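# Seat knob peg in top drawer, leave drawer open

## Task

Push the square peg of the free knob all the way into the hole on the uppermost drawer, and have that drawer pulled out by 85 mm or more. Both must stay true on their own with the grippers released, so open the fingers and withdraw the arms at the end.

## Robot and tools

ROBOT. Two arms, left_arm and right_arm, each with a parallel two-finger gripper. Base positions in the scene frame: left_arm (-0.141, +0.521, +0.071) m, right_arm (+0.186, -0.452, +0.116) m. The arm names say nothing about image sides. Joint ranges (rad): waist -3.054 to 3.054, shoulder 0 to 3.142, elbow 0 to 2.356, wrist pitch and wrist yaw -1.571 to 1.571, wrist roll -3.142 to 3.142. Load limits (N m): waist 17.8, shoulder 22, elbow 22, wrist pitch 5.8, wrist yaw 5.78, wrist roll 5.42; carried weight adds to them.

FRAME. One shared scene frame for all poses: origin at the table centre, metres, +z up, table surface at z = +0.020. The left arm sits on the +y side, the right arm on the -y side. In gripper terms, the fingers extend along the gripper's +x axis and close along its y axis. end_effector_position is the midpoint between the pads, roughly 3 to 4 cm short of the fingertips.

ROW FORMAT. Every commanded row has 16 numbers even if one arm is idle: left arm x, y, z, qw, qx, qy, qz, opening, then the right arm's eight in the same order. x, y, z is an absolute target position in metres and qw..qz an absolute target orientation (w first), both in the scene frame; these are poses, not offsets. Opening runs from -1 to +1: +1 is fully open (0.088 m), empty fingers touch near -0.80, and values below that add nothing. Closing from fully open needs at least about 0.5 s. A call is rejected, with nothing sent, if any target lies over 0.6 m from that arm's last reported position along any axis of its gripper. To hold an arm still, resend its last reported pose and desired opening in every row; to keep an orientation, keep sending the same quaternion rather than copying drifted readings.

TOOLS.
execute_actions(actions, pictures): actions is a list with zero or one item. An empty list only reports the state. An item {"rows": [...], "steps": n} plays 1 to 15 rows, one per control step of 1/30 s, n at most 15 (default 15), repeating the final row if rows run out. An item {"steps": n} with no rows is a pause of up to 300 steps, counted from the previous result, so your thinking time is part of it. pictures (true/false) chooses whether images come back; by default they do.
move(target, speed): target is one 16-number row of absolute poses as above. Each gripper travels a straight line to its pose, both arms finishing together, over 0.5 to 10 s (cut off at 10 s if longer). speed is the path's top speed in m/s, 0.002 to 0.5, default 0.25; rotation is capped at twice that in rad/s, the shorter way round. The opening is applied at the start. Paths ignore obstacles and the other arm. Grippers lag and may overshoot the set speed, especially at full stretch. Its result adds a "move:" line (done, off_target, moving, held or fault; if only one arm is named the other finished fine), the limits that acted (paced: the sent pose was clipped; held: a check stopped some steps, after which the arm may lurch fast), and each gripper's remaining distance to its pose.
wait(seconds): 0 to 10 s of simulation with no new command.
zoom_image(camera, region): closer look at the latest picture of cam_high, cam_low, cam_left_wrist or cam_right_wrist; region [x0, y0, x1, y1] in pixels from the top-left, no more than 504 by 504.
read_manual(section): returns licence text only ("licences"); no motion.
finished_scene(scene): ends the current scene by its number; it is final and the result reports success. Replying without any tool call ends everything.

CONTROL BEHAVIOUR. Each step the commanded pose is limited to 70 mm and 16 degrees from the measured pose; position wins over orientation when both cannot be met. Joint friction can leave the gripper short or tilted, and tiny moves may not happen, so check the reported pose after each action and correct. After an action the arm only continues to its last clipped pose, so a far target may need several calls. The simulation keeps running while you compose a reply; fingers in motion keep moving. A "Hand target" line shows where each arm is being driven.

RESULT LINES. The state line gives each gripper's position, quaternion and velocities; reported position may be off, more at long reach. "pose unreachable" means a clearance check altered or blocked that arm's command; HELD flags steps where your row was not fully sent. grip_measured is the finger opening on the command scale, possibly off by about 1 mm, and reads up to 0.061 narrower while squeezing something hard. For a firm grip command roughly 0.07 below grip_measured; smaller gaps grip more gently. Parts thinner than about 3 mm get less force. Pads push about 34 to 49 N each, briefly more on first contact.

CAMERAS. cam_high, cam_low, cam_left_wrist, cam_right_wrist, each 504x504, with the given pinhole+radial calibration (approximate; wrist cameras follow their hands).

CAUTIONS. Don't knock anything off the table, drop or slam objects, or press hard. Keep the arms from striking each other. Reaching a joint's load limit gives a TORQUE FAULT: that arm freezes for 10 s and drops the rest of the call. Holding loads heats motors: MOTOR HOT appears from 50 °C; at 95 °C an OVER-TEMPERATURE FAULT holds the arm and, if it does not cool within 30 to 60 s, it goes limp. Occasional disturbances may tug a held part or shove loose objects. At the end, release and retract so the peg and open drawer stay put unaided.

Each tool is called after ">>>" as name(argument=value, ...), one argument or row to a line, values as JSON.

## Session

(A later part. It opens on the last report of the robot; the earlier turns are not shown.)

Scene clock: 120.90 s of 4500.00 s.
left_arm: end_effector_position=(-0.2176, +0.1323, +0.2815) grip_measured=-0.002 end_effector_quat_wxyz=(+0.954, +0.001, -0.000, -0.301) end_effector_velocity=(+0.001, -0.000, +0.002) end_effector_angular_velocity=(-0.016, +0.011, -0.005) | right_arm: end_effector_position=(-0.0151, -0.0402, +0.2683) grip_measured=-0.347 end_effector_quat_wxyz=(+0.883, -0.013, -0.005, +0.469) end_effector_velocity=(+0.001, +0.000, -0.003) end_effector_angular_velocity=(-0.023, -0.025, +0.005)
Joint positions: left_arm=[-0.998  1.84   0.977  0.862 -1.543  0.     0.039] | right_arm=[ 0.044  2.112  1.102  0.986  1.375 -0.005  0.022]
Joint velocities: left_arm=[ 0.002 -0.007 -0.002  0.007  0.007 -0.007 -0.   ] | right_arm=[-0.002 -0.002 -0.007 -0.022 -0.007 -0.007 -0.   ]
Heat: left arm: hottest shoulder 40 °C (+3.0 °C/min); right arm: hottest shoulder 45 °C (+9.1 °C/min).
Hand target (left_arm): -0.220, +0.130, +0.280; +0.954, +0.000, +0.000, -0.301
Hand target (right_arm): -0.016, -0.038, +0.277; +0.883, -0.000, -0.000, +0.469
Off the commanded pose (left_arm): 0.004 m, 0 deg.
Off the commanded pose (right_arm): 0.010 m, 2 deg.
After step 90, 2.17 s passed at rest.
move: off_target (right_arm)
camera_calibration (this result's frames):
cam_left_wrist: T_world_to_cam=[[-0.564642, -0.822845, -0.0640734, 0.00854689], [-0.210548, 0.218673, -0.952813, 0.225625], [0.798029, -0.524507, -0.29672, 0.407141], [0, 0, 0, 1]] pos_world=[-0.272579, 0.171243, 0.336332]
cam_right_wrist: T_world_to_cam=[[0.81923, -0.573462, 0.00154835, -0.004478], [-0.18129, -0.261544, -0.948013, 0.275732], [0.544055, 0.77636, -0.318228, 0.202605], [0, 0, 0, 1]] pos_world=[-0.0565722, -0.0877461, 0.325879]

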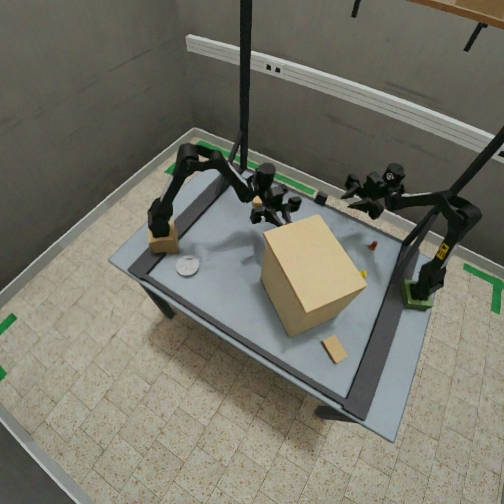

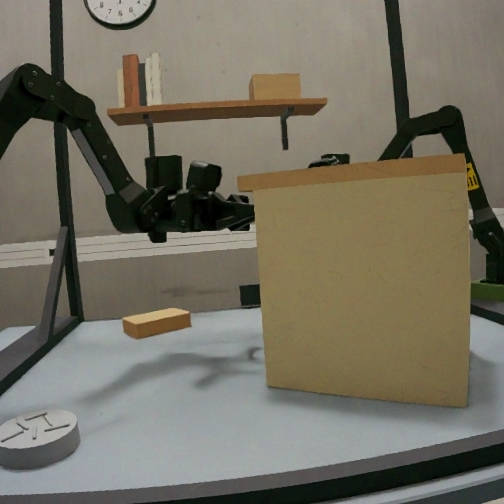

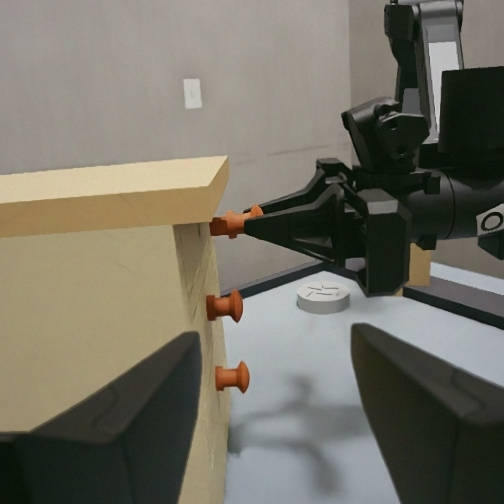

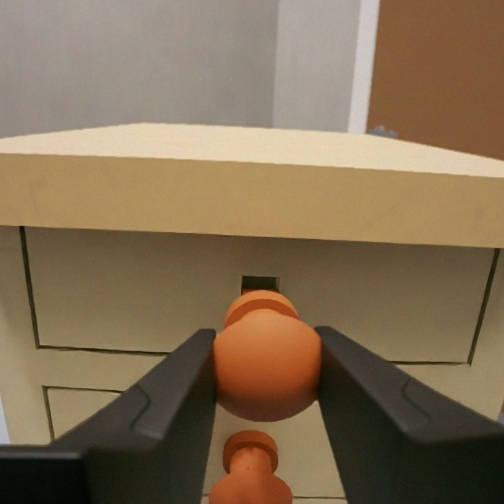

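>>> move(
  target=[-0.22,0.13,0.28,0.954,0,0,-0.301,0.0, -0.0045,-0.0225,0.278,0.883,0.0154,0.0082,0.469,-0.42],
  speed=0.012,
)

>>> zoom_image(
  camera="cam_left_wrist",
  region=[160,180,320,330],
)

Scene clock: 129.03 s of 4500.00 s.
left_arm: end_effector_position=(-0.2177, +0.1322, +0.2816) grip_measured=-0.002 end_effector_quat_wxyz=(+0.954, +0.001, -0.000, -0.301) end_effector_velocity=(-0.001, +0.000, +0.000) end_effector_angular_velocity=(-0.004, +0.003, -0.010) | right_arm: end_effector_position=(-0.0054, -0.0270, +0.2706) grip_measured=-0.347 end_effector_quat_wxyz=(+0.882, +0.003, +0.004, +0.471) end_effector_velocity=(+0.002, -0.001, +0.001) end_effector_angular_velocity=(+0.001, -0.001, -0.010)
Joint positions: left_arm=[-0.998  1.84   0.977  0.862 -1.543  0.     0.039] | right_arm=[0.004 2.112 1.116 0.974 1.331 0.031 0.022]
Joint velocities: left_arm=[-0.002 -0.007 -0.002 -0.022  0.007 -0.022 -0.   ] | right_arm=[-0.002 -0.002 -0.002  0.007  0.007 -0.007 -0.   ]
Heat: left arm: hottest shoulder 40 °C (+2.0 °C/min); right arm: hottest shoulder 45 °C (+6.1 °C/min).
Hand target (left_arm): -0.220, +0.130, +0.280; +0.954, -0.000, +0.000, -0.301
Hand target (right_arm): -0.004, -0.023, +0.278; +0.883, +0.015, +0.008, +0.469
Off the commanded pose (left_arm): 0.004 m, 0 deg.
Off the commanded pose (right_arm): 0.009 m, 2 deg.
After step 90, 2.27 s passed at rest.
move: off_target (right_arm)
camera_calibration (this result's frames):
cam_left_wrist: T_world_to_cam=[[-0.564655, -0.822866, -0.0636927, 0.00839023], [-0.210748, 0.218369, -0.952838, 0.225733], [0.797966, -0.524602, -0.29672, 0.407171], [0, 0, 0, 1]] pos_world=[-0.272599, 0.171214, 0.336437]
cam_right_wrist: T_world_to_cam=[[0.820779, -0.570157, -0.0352499, 0.00520632], [-0.209761, -0.243418, -0.946968, 0.283238], [0.53134, 0.784645, -0.319389, 0.188285], [0, 0, 0, 1]] pos_world=[-0.0449043, -0.0758231, 0.328537]

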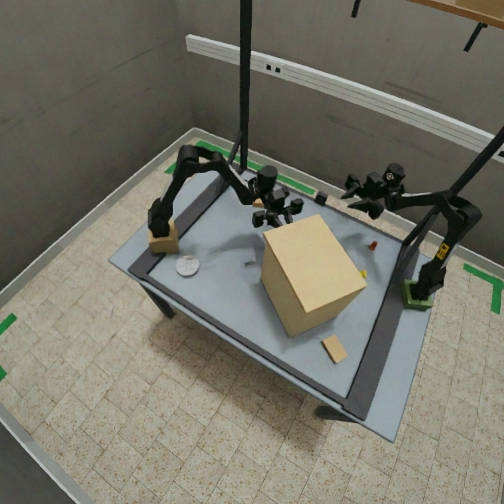

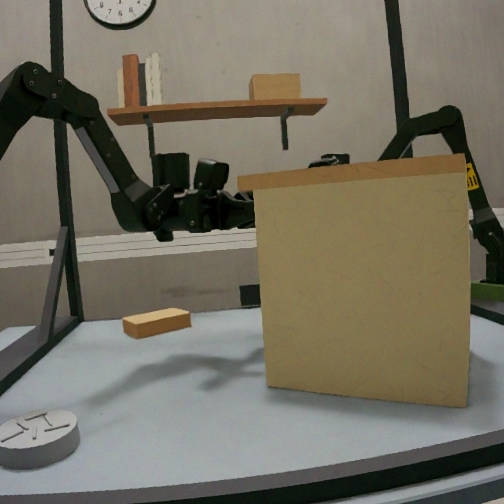

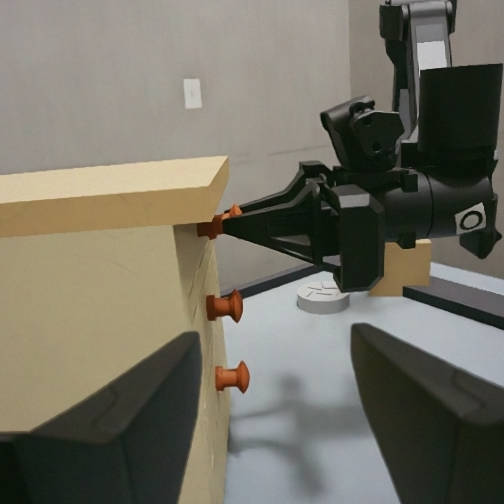

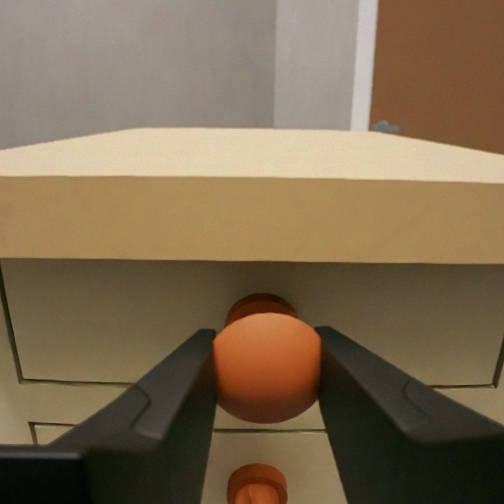

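Region (160, 180, 320, 330) of cam_left_wrist's 504x504 image, scaled by 3.150, with more detail than that image has; it fills the top 472 rows of this view, and the rest is white.

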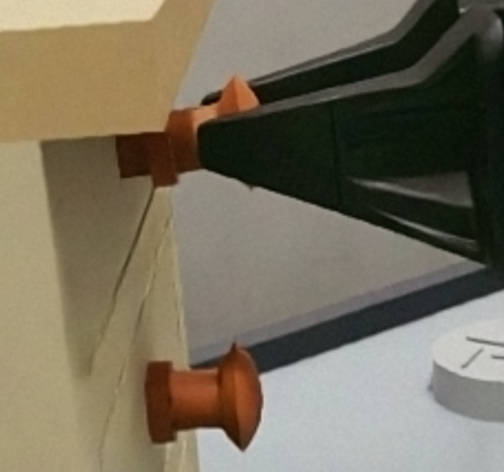

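>>> move(
  target=[-0.22,0.13,0.28,0.954,0,0,-0.301,0.0, 0.008,-0.007,0.270,0.883,0.0154,0.0082,0.469,-0.42],
  speed=0.01,
)

>>> zoom_image(
  camera="cam_left_wrist",
  region=[160,180,320,330],
)

Scene clock: 134.83 s of 4500.00 s.
left_arm: end_effector_position=(-0.2177, +0.1322, +0.2816) grip_measured=-0.002 end_effector_quat_wxyz=(+0.954, +0.001, -0.000, -0.301) end_effector_velocity=(+0.001, +0.003, +0.001) end_effector_angular_velocity=(-0.012, +0.008, +0.020) | right_arm: end_effector_position=(-0.0011, -0.0203, +0.2676) grip_measured=-0.347 end_effector_quat_wxyz=(+0.881, +0.006, +0.006, +0.474) end_effector_velocity=(-0.000, +0.001, -0.001) end_effector_angular_velocity=(-0.018, -0.023, +0.005)
Joint positions: left_arm=[-0.998  1.84   0.977  0.862 -1.543  0.     0.039] | right_arm=[-0.015  2.125  1.118  0.992  1.305  0.032  0.022]
Joint velocities: left_arm=[-0.002 -0.002 -0.002  0.007 -0.022 -0.007 -0.   ] | right_arm=[-0.002  0.002  0.002 -0.007 -0.007 -0.022  0.   ]
Heat: left arm: hottest shoulder 39 °C (+0.0 °C/min); right arm: hottest shoulder 44 °C (+4.0 °C/min).
Hand target (left_arm): -0.220, +0.130, +0.280; +0.954, +0.000, +0.000, -0.301
Hand target (right_arm): +0.008, -0.008, +0.270; +0.883, +0.015, +0.008, +0.469
Off the commanded pose (left_arm): 0.004 m, 0 deg.
Off the commanded pose (right_arm): 0.016 m, 1 deg.
After step 90, 0.17 s passed at rest.
move: off_target (right_arm)
camera_calibration (this result's frames):
cam_left_wrist: T_world_to_cam=[[-0.564655, -0.822866, -0.0636927, 0.00839023], [-0.210748, 0.218369, -0.952838, 0.225733], [0.797966, -0.524602, -0.29672, 0.407171], [0, 0, 0, 1]] pos_world=[-0.272599, 0.171214, 0.336437]
cam_right_wrist: T_world_to_cam=[[0.824659, -0.563982, -0.0431616, 0.00765529], [-0.213495, -0.239694, -0.947083, 0.283025], [0.523792, 0.790235, -0.318073, 0.179546], [0, 0, 0, 1]] pos_world=[-0.0399331, -0.0697264, 0.325487]

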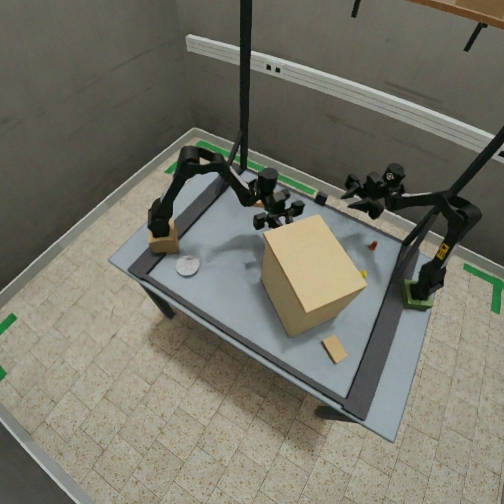

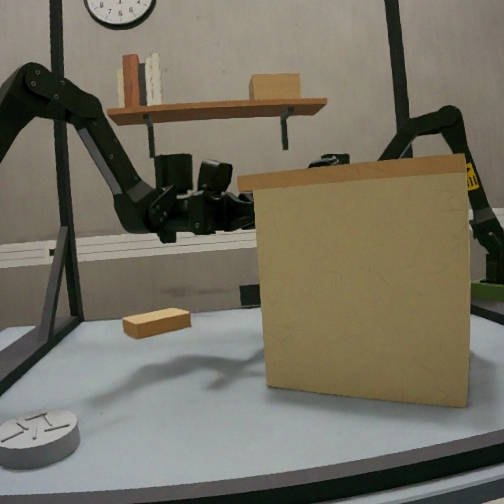

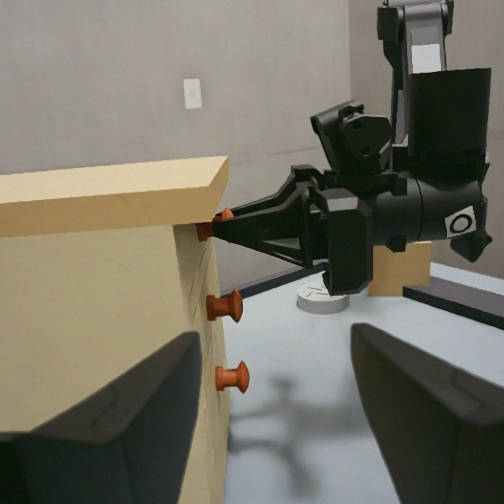

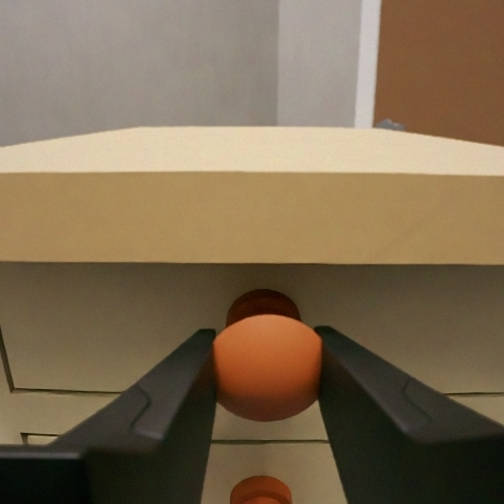

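Region (160, 180, 320, 330) of cam_left_wrist's 504x504 image, scaled by 3.150, with more detail than that image has; it fills the top 472 rows of this view, and the rest is white.

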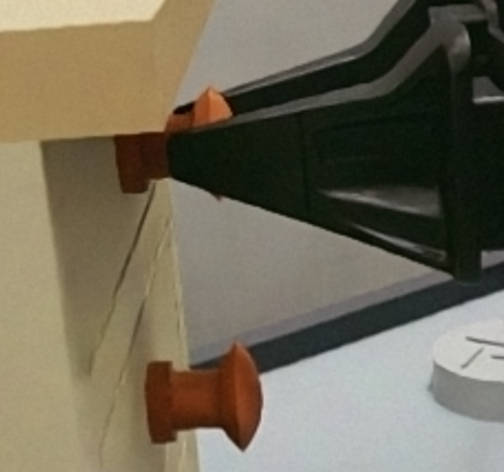

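Seated. Pull.

>>> move(
  target=[-0.22,0.13,0.28,0.954,0,0,-0.301,0.0, -0.061,-0.109,0.272,0.883,0.0154,0.0082,0.469,-0.42],
  speed=0.03,
)

Scene clock: 141.83 s of 4500.00 s.
left_arm: end_effector_position=(-0.2177, +0.1322, +0.2816) grip_measured=-0.002 end_effector_quat_wxyz=(+0.954, +0.001, -0.000, -0.301) end_effector_velocity=(-0.002, +0.002, -0.000) end_effector_angular_velocity=(+0.000, +0.000, +0.000) | right_arm: end_effector_position=(-0.0598, -0.1055, +0.2673) grip_measured=-0.347 end_effector_quat_wxyz=(+0.883, +0.008, +0.004, +0.469) end_effector_velocity=(-0.001, -0.000, -0.000) end_effector_angular_velocity=(-0.000, +0.000, +0.010)
Joint positions: left_arm=[-0.998  1.84   0.977  0.862 -1.543  0.     0.039] | right_arm=[0.241 2.096 1.065 1.008 1.571 0.042 0.022]
Joint velocities: left_arm=[-0.007 -0.002 -0.002 -0.007 -0.007 -0.007 -0.   ] | right_arm=[ 0.002 -0.002 -0.002 -0.007 -0.007  0.007 -0.   ]
Heat: left arm: hottest shoulder 39 °C (-1.0 °C/min); right arm: hottest shoulder 44 °C (+2.0 °C/min).
Hand target (left_arm): -0.220, +0.130, +0.280; +0.954, +0.000, +0.000, -0.301
Hand target (right_arm): -0.061, -0.109, +0.272; +0.881, +0.015, +0.008, +0.472
Off the commanded pose (left_arm): 0.004 m, 0 deg.
Off the commanded pose (right_arm): 0.006 m, 1 deg.
joint sent to its limit (right arm) — the command would take joint 5 (wrist yaw) past its upper limit, so that joint was sent only as far as its limit.
After step 90, 0.03 s passed at rest.
move: done
camera_calibration (this result's frames):
cam_left_wrist: T_world_to_cam=[[-0.564655, -0.822866, -0.0636927, 0.00839023], [-0.210748, 0.218369, -0.952838, 0.225733], [0.797966, -0.524602, -0.29672, 0.407171], [0, 0, 0, 1]] pos_world=[-0.272599, 0.171214, 0.336437]
cam_right_wrist: T_world_to_cam=[[0.819061, -0.571911, -0.0453549, 0.0074044], [-0.215391, -0.233271, -0.948257, 0.250657], [0.531739, 0.786449, -0.314248, 0.276641], [0, 0, 0, 1]] pos_world=[-0.099176, -0.154858, 0.324956]

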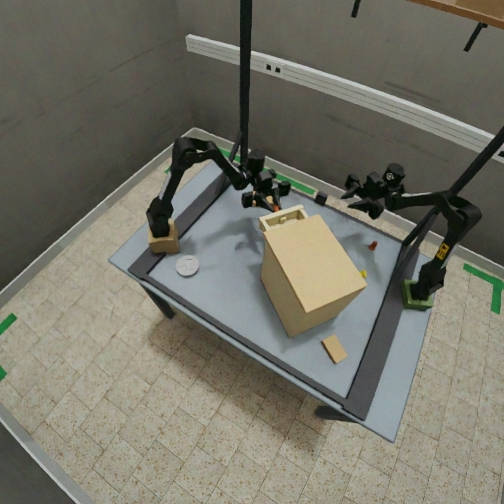

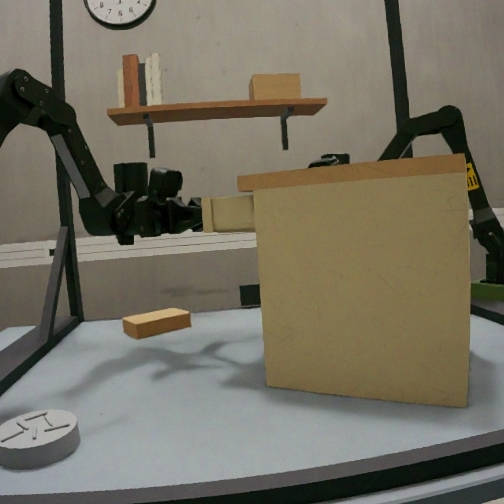

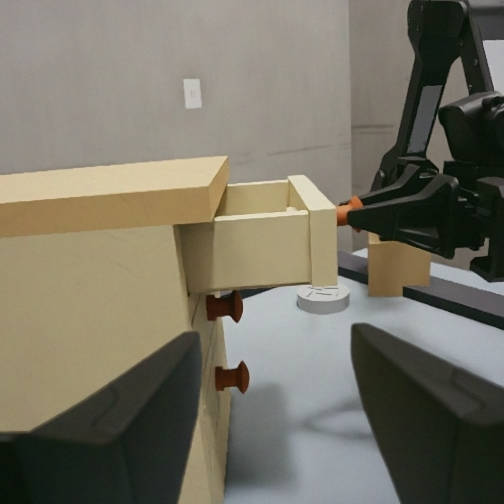

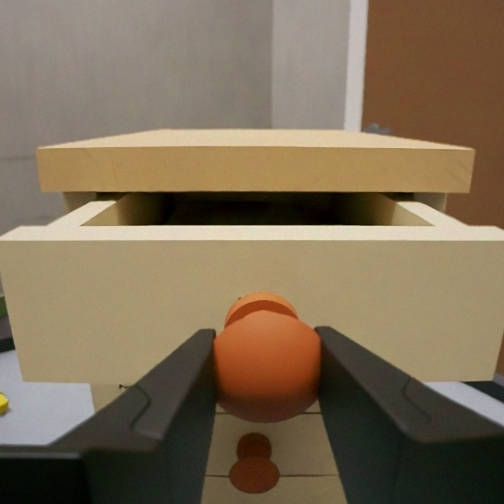

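>>> zoom_image(
  camera="cam_right_wrist",
  region=[190,250,330,350],
)

>>> zoom_image(
  camera="cam_left_wrist",
  region=[280,160,420,270],
)

Region (190, 250, 330, 350) of cam_right_wrist's 504x504 image, scaled by 3.600, with more detail than that image has; it fills the top 360 rows of this view, and the rest is white.

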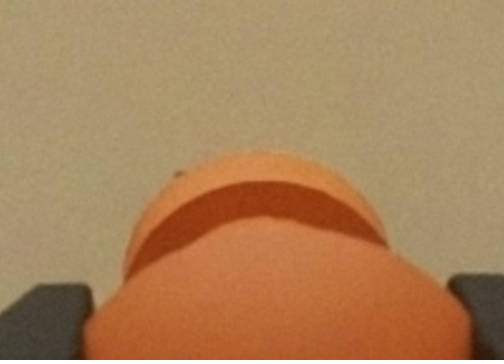

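Region (280, 160, 420, 270) of cam_left_wrist's 504x504 image, scaled by 3.600, with more detail than that image has; it fills the top 396 rows of this view, and the rest is white.

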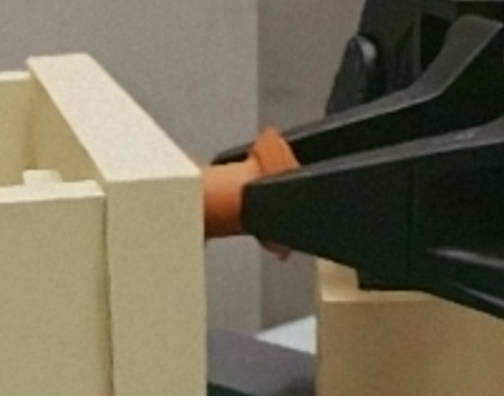

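>>> move(
  target=[-0.22,0.13,0.28,0.954,0,0,-0.301,0.0, 0.008,-0.007,0.270,0.883,0.0154,0.0082,0.469,-0.42],
  speed=0.02,
)

>>> move(
  target=[-0.22,0.13,0.28,0.954,0,0,-0.301,0.0, -0.055,-0.100,0.272,0.883,0.0154,0.0082,0.469,-0.42],
  speed=0.03,
)

Scene clock: 164.70 s of 4500.00 s.
left_arm: end_effector_position=(-0.2177, +0.1322, +0.2816) grip_measured=-0.002 end_effector_quat_wxyz=(+0.954, +0.001, -0.000, -0.301) end_effector_velocity=(+0.001, +0.003, -0.000) end_effector_angular_velocity=(-0.012, +0.009, +0.020) | right_arm: end_effector_position=(-0.0018, -0.0196, +0.2678) grip_measured=-0.347 end_effector_quat_wxyz=(+0.880, +0.008, +0.006, +0.475) end_effector_velocity=(+0.002, -0.000, -0.003) end_effector_angular_velocity=(-0.013, -0.014, -0.010)
Joint positions: left_arm=[-0.998  1.84   0.977  0.862 -1.543  0.     0.039] | right_arm=[-0.015  2.127  1.121  0.995  1.302  0.032  0.022]
Joint velocities: left_arm=[-0.002 -0.002 -0.002 -0.007 -0.022 -0.022 -0.   ] | right_arm=[-0.002  0.002 -0.002 -0.007  0.007 -0.007 -0.   ]
Heat: left arm: hottest shoulder 39 °C (-2.0 °C/min); right arm: hottest shoulder 44 °C (-1.0 °C/min).
Hand target (left_arm): -0.220, +0.130, +0.280; +0.954, +0.000, +0.000, -0.301
Hand target (right_arm): +0.008, -0.008, +0.270; +0.883, +0.015, +0.008, +0.469
Off the commanded pose (left_arm): 0.004 m, 0 deg.
Off the commanded pose (right_arm): 0.016 m, 1 deg.
After step 90, 13.67 s passed at rest.
move: off_target (right_arm)
camera_calibration (this result's frames):
cam_left_wrist: T_world_to_cam=[[-0.564655, -0.822866, -0.0636927, 0.00839023], [-0.210748, 0.218369, -0.952838, 0.225733], [0.797966, -0.524602, -0.29672, 0.407171], [0, 0, 0, 1]] pos_world=[-0.272599, 0.171214, 0.336437]
cam_right_wrist: T_world_to_cam=[[0.826043, -0.561655, -0.0468738, 0.00965755], [-0.215333, -0.237648, -0.947183, 0.283316], [0.52085, 0.792507, -0.317251, 0.179301], [0, 0, 0, 1]] pos_world=[-0.0403591, -0.0693434, 0.325688]

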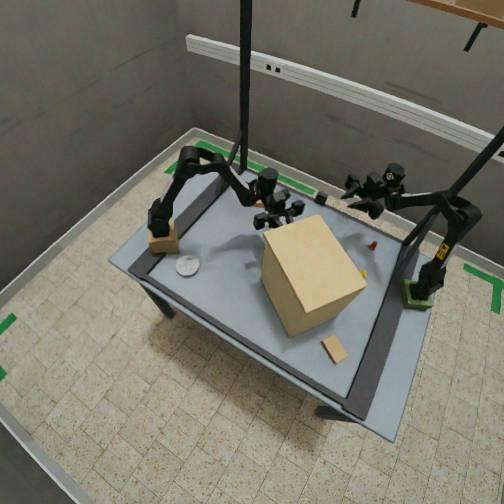

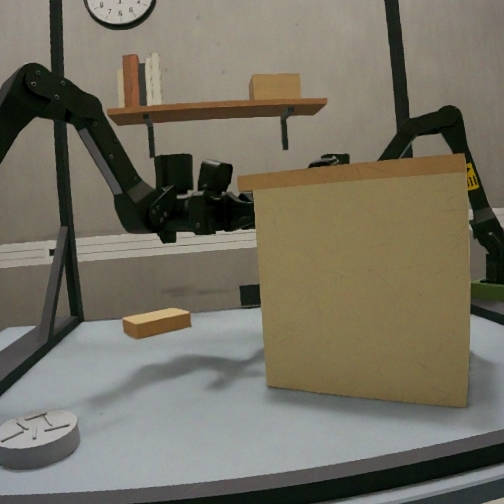

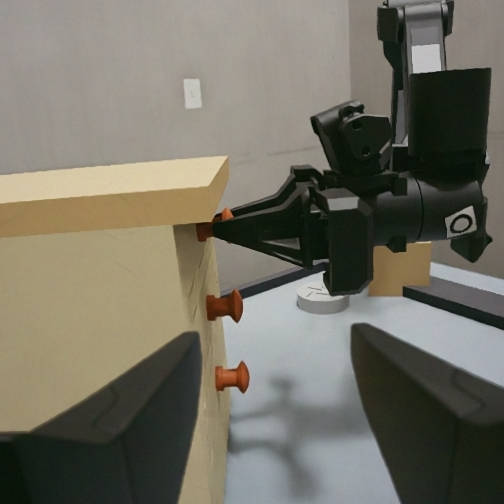

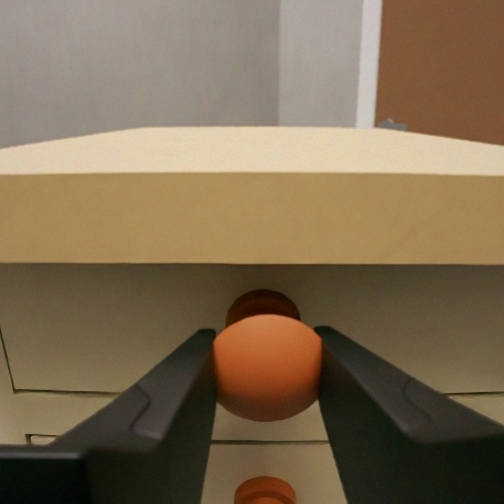

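Scene clock: 168.20 s of 4500.00 s.
left_arm: end_effector_position=(-0.2177, +0.1322, +0.2816) grip_measured=-0.002 end_effector_quat_wxyz=(+0.954, +0.001, -0.000, -0.301) end_effector_velocity=(-0.003, -0.002, -0.002) end_effector_angular_velocity=(+0.016, -0.011, -0.024) | right_arm: end_effector_position=(-0.0544, -0.0967, +0.2668) grip_measured=-0.347 end_effector_quat_wxyz=(+0.884, +0.008, +0.005, +0.468) end_effector_velocity=(-0.001, +0.002, +0.001) end_effector_angular_velocity=(-0.000, +0.000, +0.020)
Joint positions: left_arm=[-0.998  1.84   0.977  0.862 -1.543  0.     0.039] | right_arm=[0.215 2.102 1.07  1.014 1.549 0.036 0.022]
Joint velocities: left_arm=[-0.002  0.002 -0.002 -0.007  0.022  0.007 -0.   ] | right_arm=[-0.002 -0.002 -0.002  0.007 -0.022 -0.007 -0.   ]
Heat: left arm: hottest shoulder 39 °C (-2.0 °C/min); right arm: hottest shoulder 45 °C (+0.0 °C/min).
Hand target (left_arm): -0.220, +0.130, +0.280; +0.954, +0.000, +0.000, -0.301
Hand target (right_arm): -0.055, -0.100, +0.272; +0.883, +0.015, +0.008, +0.469
Off the commanded pose (left_arm): 0.004 m, 0 deg.
Off the commanded pose (right_arm): 0.006 m, 1 deg.
move: done
camera_calibration (this result's frames):
cam_left_wrist: T_world_to_cam=[[-0.564655, -0.822866, -0.0636927, 0.00839023], [-0.210748, 0.218369, -0.952838, 0.225733], [0.797966, -0.524602, -0.29672, 0.407171], [0, 0, 0, 1]] pos_world=[-0.272599, 0.171214, 0.336437]
cam_right_wrist: T_world_to_cam=[[0.816861, -0.575049, -0.0453529, 0.00757442], [-0.216492, -0.232751, -0.948134, 0.253387], [0.534668, 0.784312, -0.314618, 0.266729], [0, 0, 0, 1]] pos_world=[-0.0939424, -0.145867, 0.324506]

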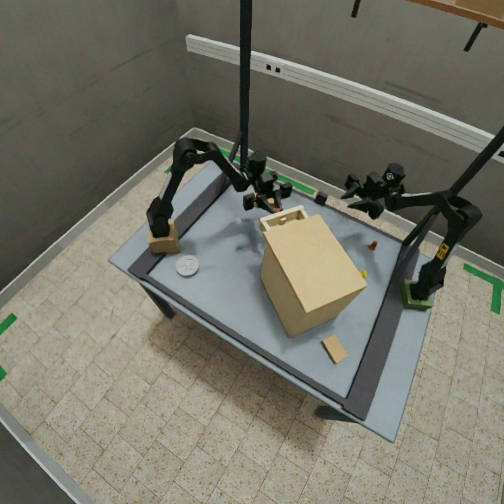

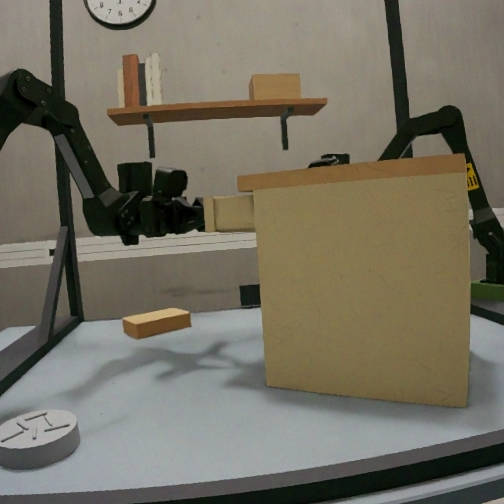

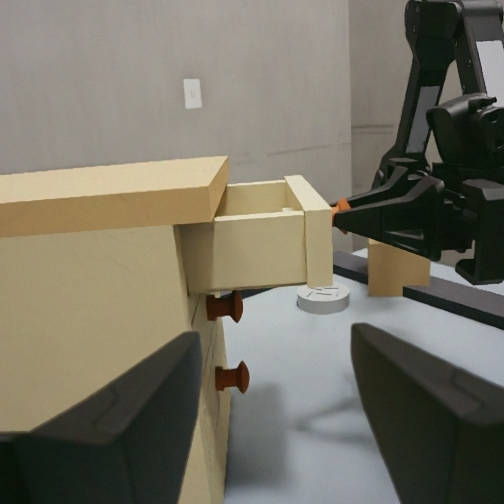

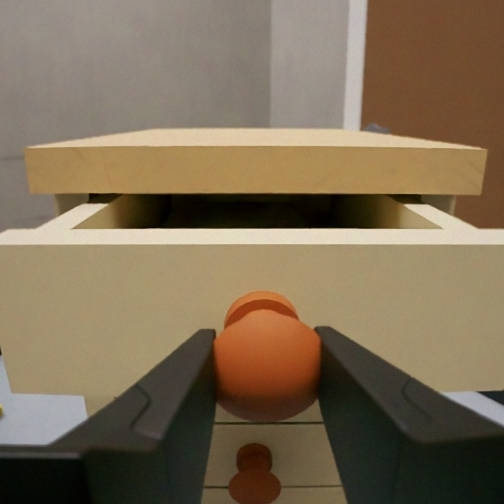

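Travel ≈93 mm. Release.

>>> move(
  target=[-0.22,0.13,0.28,0.954,0,0,-0.301,0.0, -0.0545,-0.098,0.271,0.883,0.0154,0.0082,0.469,0.3],
  speed=0.02,
)

>>> move(
  target=[-0.22,0.18,0.3,0.9,0,0,-0.43,0.0, -0.09,-0.18,0.28,0.8,0,0,0.6,0.3],
  speed=0.06,
)

Scene clock: 173.87 s of 4500.00 s.
left_arm: end_effector_position=(-0.2177, +0.1322, +0.2816) grip_measured=-0.002 end_effector_quat_wxyz=(+0.954, +0.001, -0.000, -0.301) end_effector_velocity=(-0.002, -0.001, +0.001) end_effector_angular_velocity=(-0.016, +0.011, -0.010) | right_arm: end_effector_position=(-0.0544, -0.0967, +0.2669) grip_measured=+0.297 end_effector_quat_wxyz=(+0.884, +0.009, +0.005, +0.468) end_effector_velocity=(-0.001, +0.002, +0.003) end_effector_angular_velocity=(-0.006, -0.008, +0.020)
Joint positions: left_arm=[-0.998  1.84   0.977  0.862 -1.543  0.     0.039] | right_arm=[0.215 2.102 1.07  1.015 1.549 0.036 0.054]
Joint velocities: left_arm=[-0.002 -0.002  0.002 -0.007  0.007 -0.022 -0.   ] | right_arm=[-0.002 -0.007 -0.002  0.007 -0.022 -0.022 -0.   ]
Heat: left arm: hottest shoulder 39 °C (-1.0 °C/min); right arm: hottest shoulder 45 °C (+0.0 °C/min).
Hand target (left_arm): -0.220, +0.130, +0.280; +0.954, +0.000, +0.000, -0.301
Hand target (right_arm): -0.054, -0.098, +0.271; +0.883, +0.015, +0.008, +0.469
Off the commanded pose (left_arm): 0.004 m, 0 deg.
Off the commanded pose (right_arm): 0.004 m, 1 deg.
After step 90, 1.97 s passed at rest.
move: done
camera_calibration (this result's frames):
cam_left_wrist: T_world_to_cam=[[-0.564655, -0.822866, -0.0636927, 0.00839023], [-0.210748, 0.218369, -0.952838, 0.225733], [0.797966, -0.524602, -0.29672, 0.407171], [0, 0, 0, 1]] pos_world=[-0.272599, 0.171214, 0.336437]
cam_right_wrist: T_world_to_cam=[[0.816613, -0.57534, -0.046115, 0.00768234], [-0.217166, -0.232243, -0.948105, 0.253446], [0.534773, 0.784249, -0.314597, 0.26674], [0, 0, 0, 1]] pos_world=[-0.0938788, -0.14591, 0.324564]

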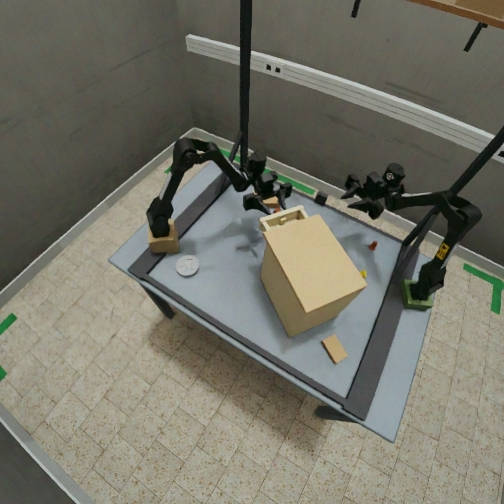

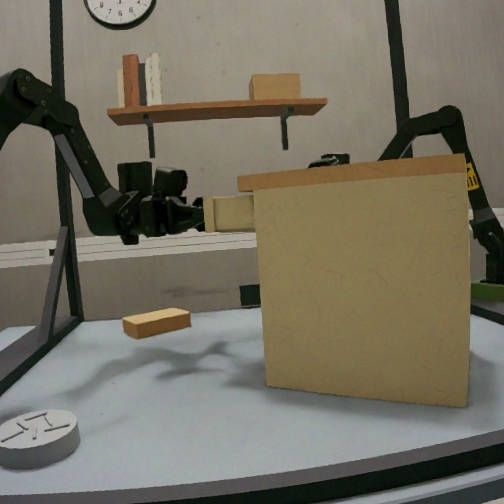

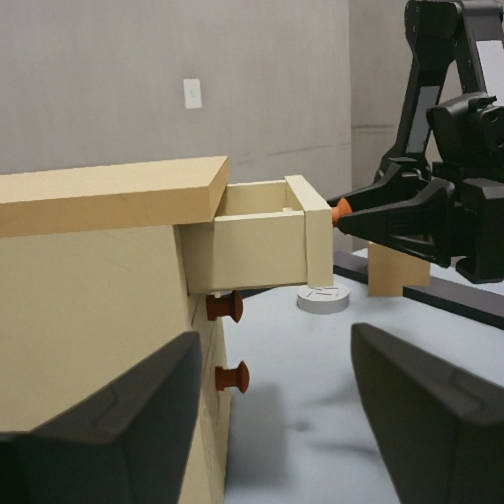

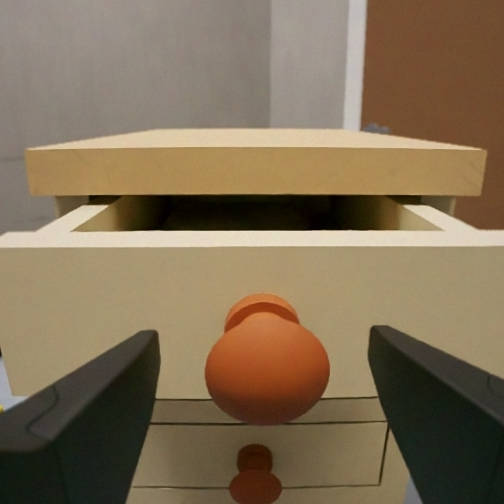

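Scene clock: 176.80 s of 4500.00 s.
left_arm: end_effector_position=(-0.2205, +0.1773, +0.2984) grip_measured=-0.002 end_effector_quat_wxyz=(+0.904, +0.002, -0.001, -0.428) end_effector_velocity=(+0.002, +0.003, -0.004) end_effector_angular_velocity=(+0.017, -0.011, +0.005) | right_arm: end_effector_position=(-0.0908, -0.1783, +0.2779) grip_measured=+0.298 end_effector_quat_wxyz=(+0.802, -0.001, -0.000, +0.598) end_effector_velocity=(+0.004, -0.001, -0.001) end_effector_angular_velocity=(-0.007, -0.018, -0.010)
Joint positions: left_arm=[-1.069  1.53   0.704  0.826 -1.341  0.003  0.039] | right_arm=[0.448 1.92  0.831 1.083 1.474 0.004 0.054]
Joint velocities: left_arm=[-0.002 -0.007 -0.012 -0.022 -0.007 -0.007  0.   ] | right_arm=[-0.002 -0.007 -0.012 -0.007  0.007 -0.007 -0.   ]
Heat: left arm: hottest shoulder 39 °C (-1.0 °C/min); right arm: hottest shoulder 45 °C (+0.0 °C/min).
Hand target (left_arm): -0.220, +0.180, +0.300; +0.902, -0.000, -0.001, -0.431
Hand target (right_arm): -0.090, -0.180, +0.280; +0.800, +0.000, +0.000, +0.600
Off the commanded pose (left_arm): 0.003 m, 0 deg.
Off the commanded pose (right_arm): 0.003 m, 0 deg.
move: done
camera_calibration (this result's frames):
cam_left_wrist: T_world_to_cam=[[-0.765335, -0.640242, -0.0659738, -0.0310512], [-0.142448, 0.268452, -0.952703, 0.237487], [0.627671, -0.719738, -0.296657, 0.435081], [0, 0, 0, 1]] pos_world=[-0.263023, 0.22951, 0.353275]
cam_right_wrist: T_world_to_cam=[[0.953414, -0.300705, -0.0240302, 0.0462243], [-0.116466, -0.293442, -0.948856, 0.235466], [0.278274, 0.907452, -0.314794, 0.352409], [0, 0, 0, 1]] pos_world=[-0.114713, -0.236799, 0.33547]

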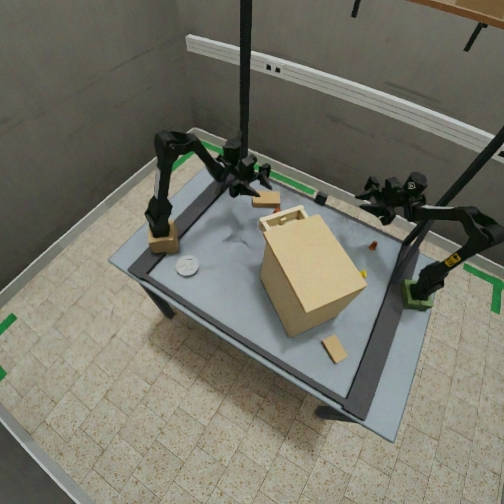

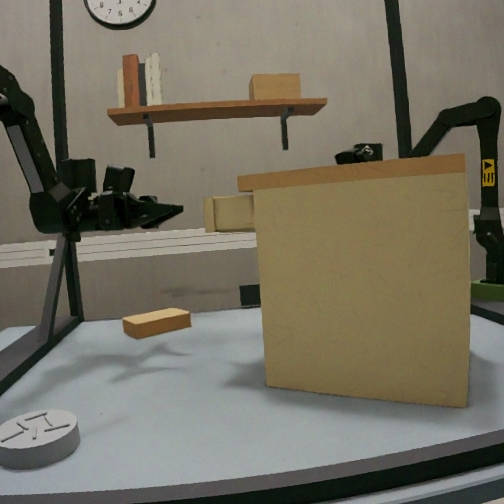

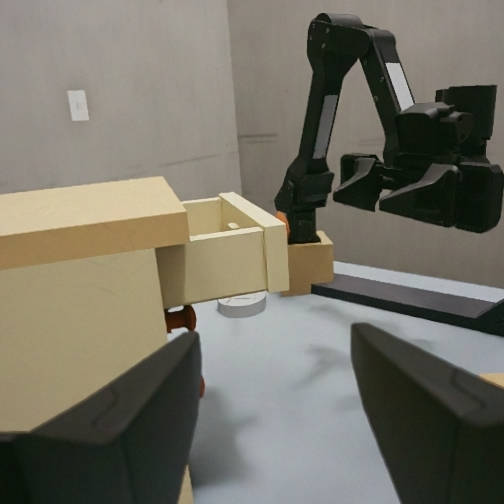

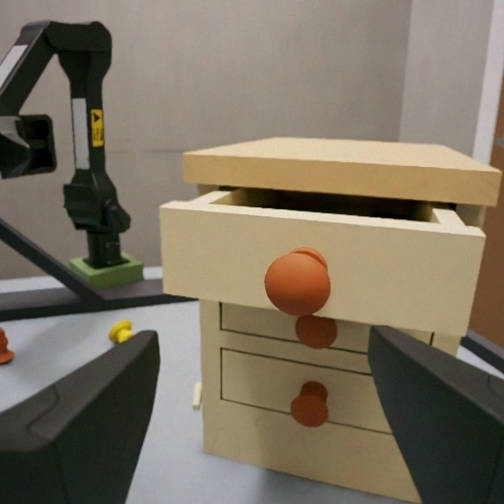

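>>> finished_scene(
  scene=2,
)

The scene is finished: the task was done.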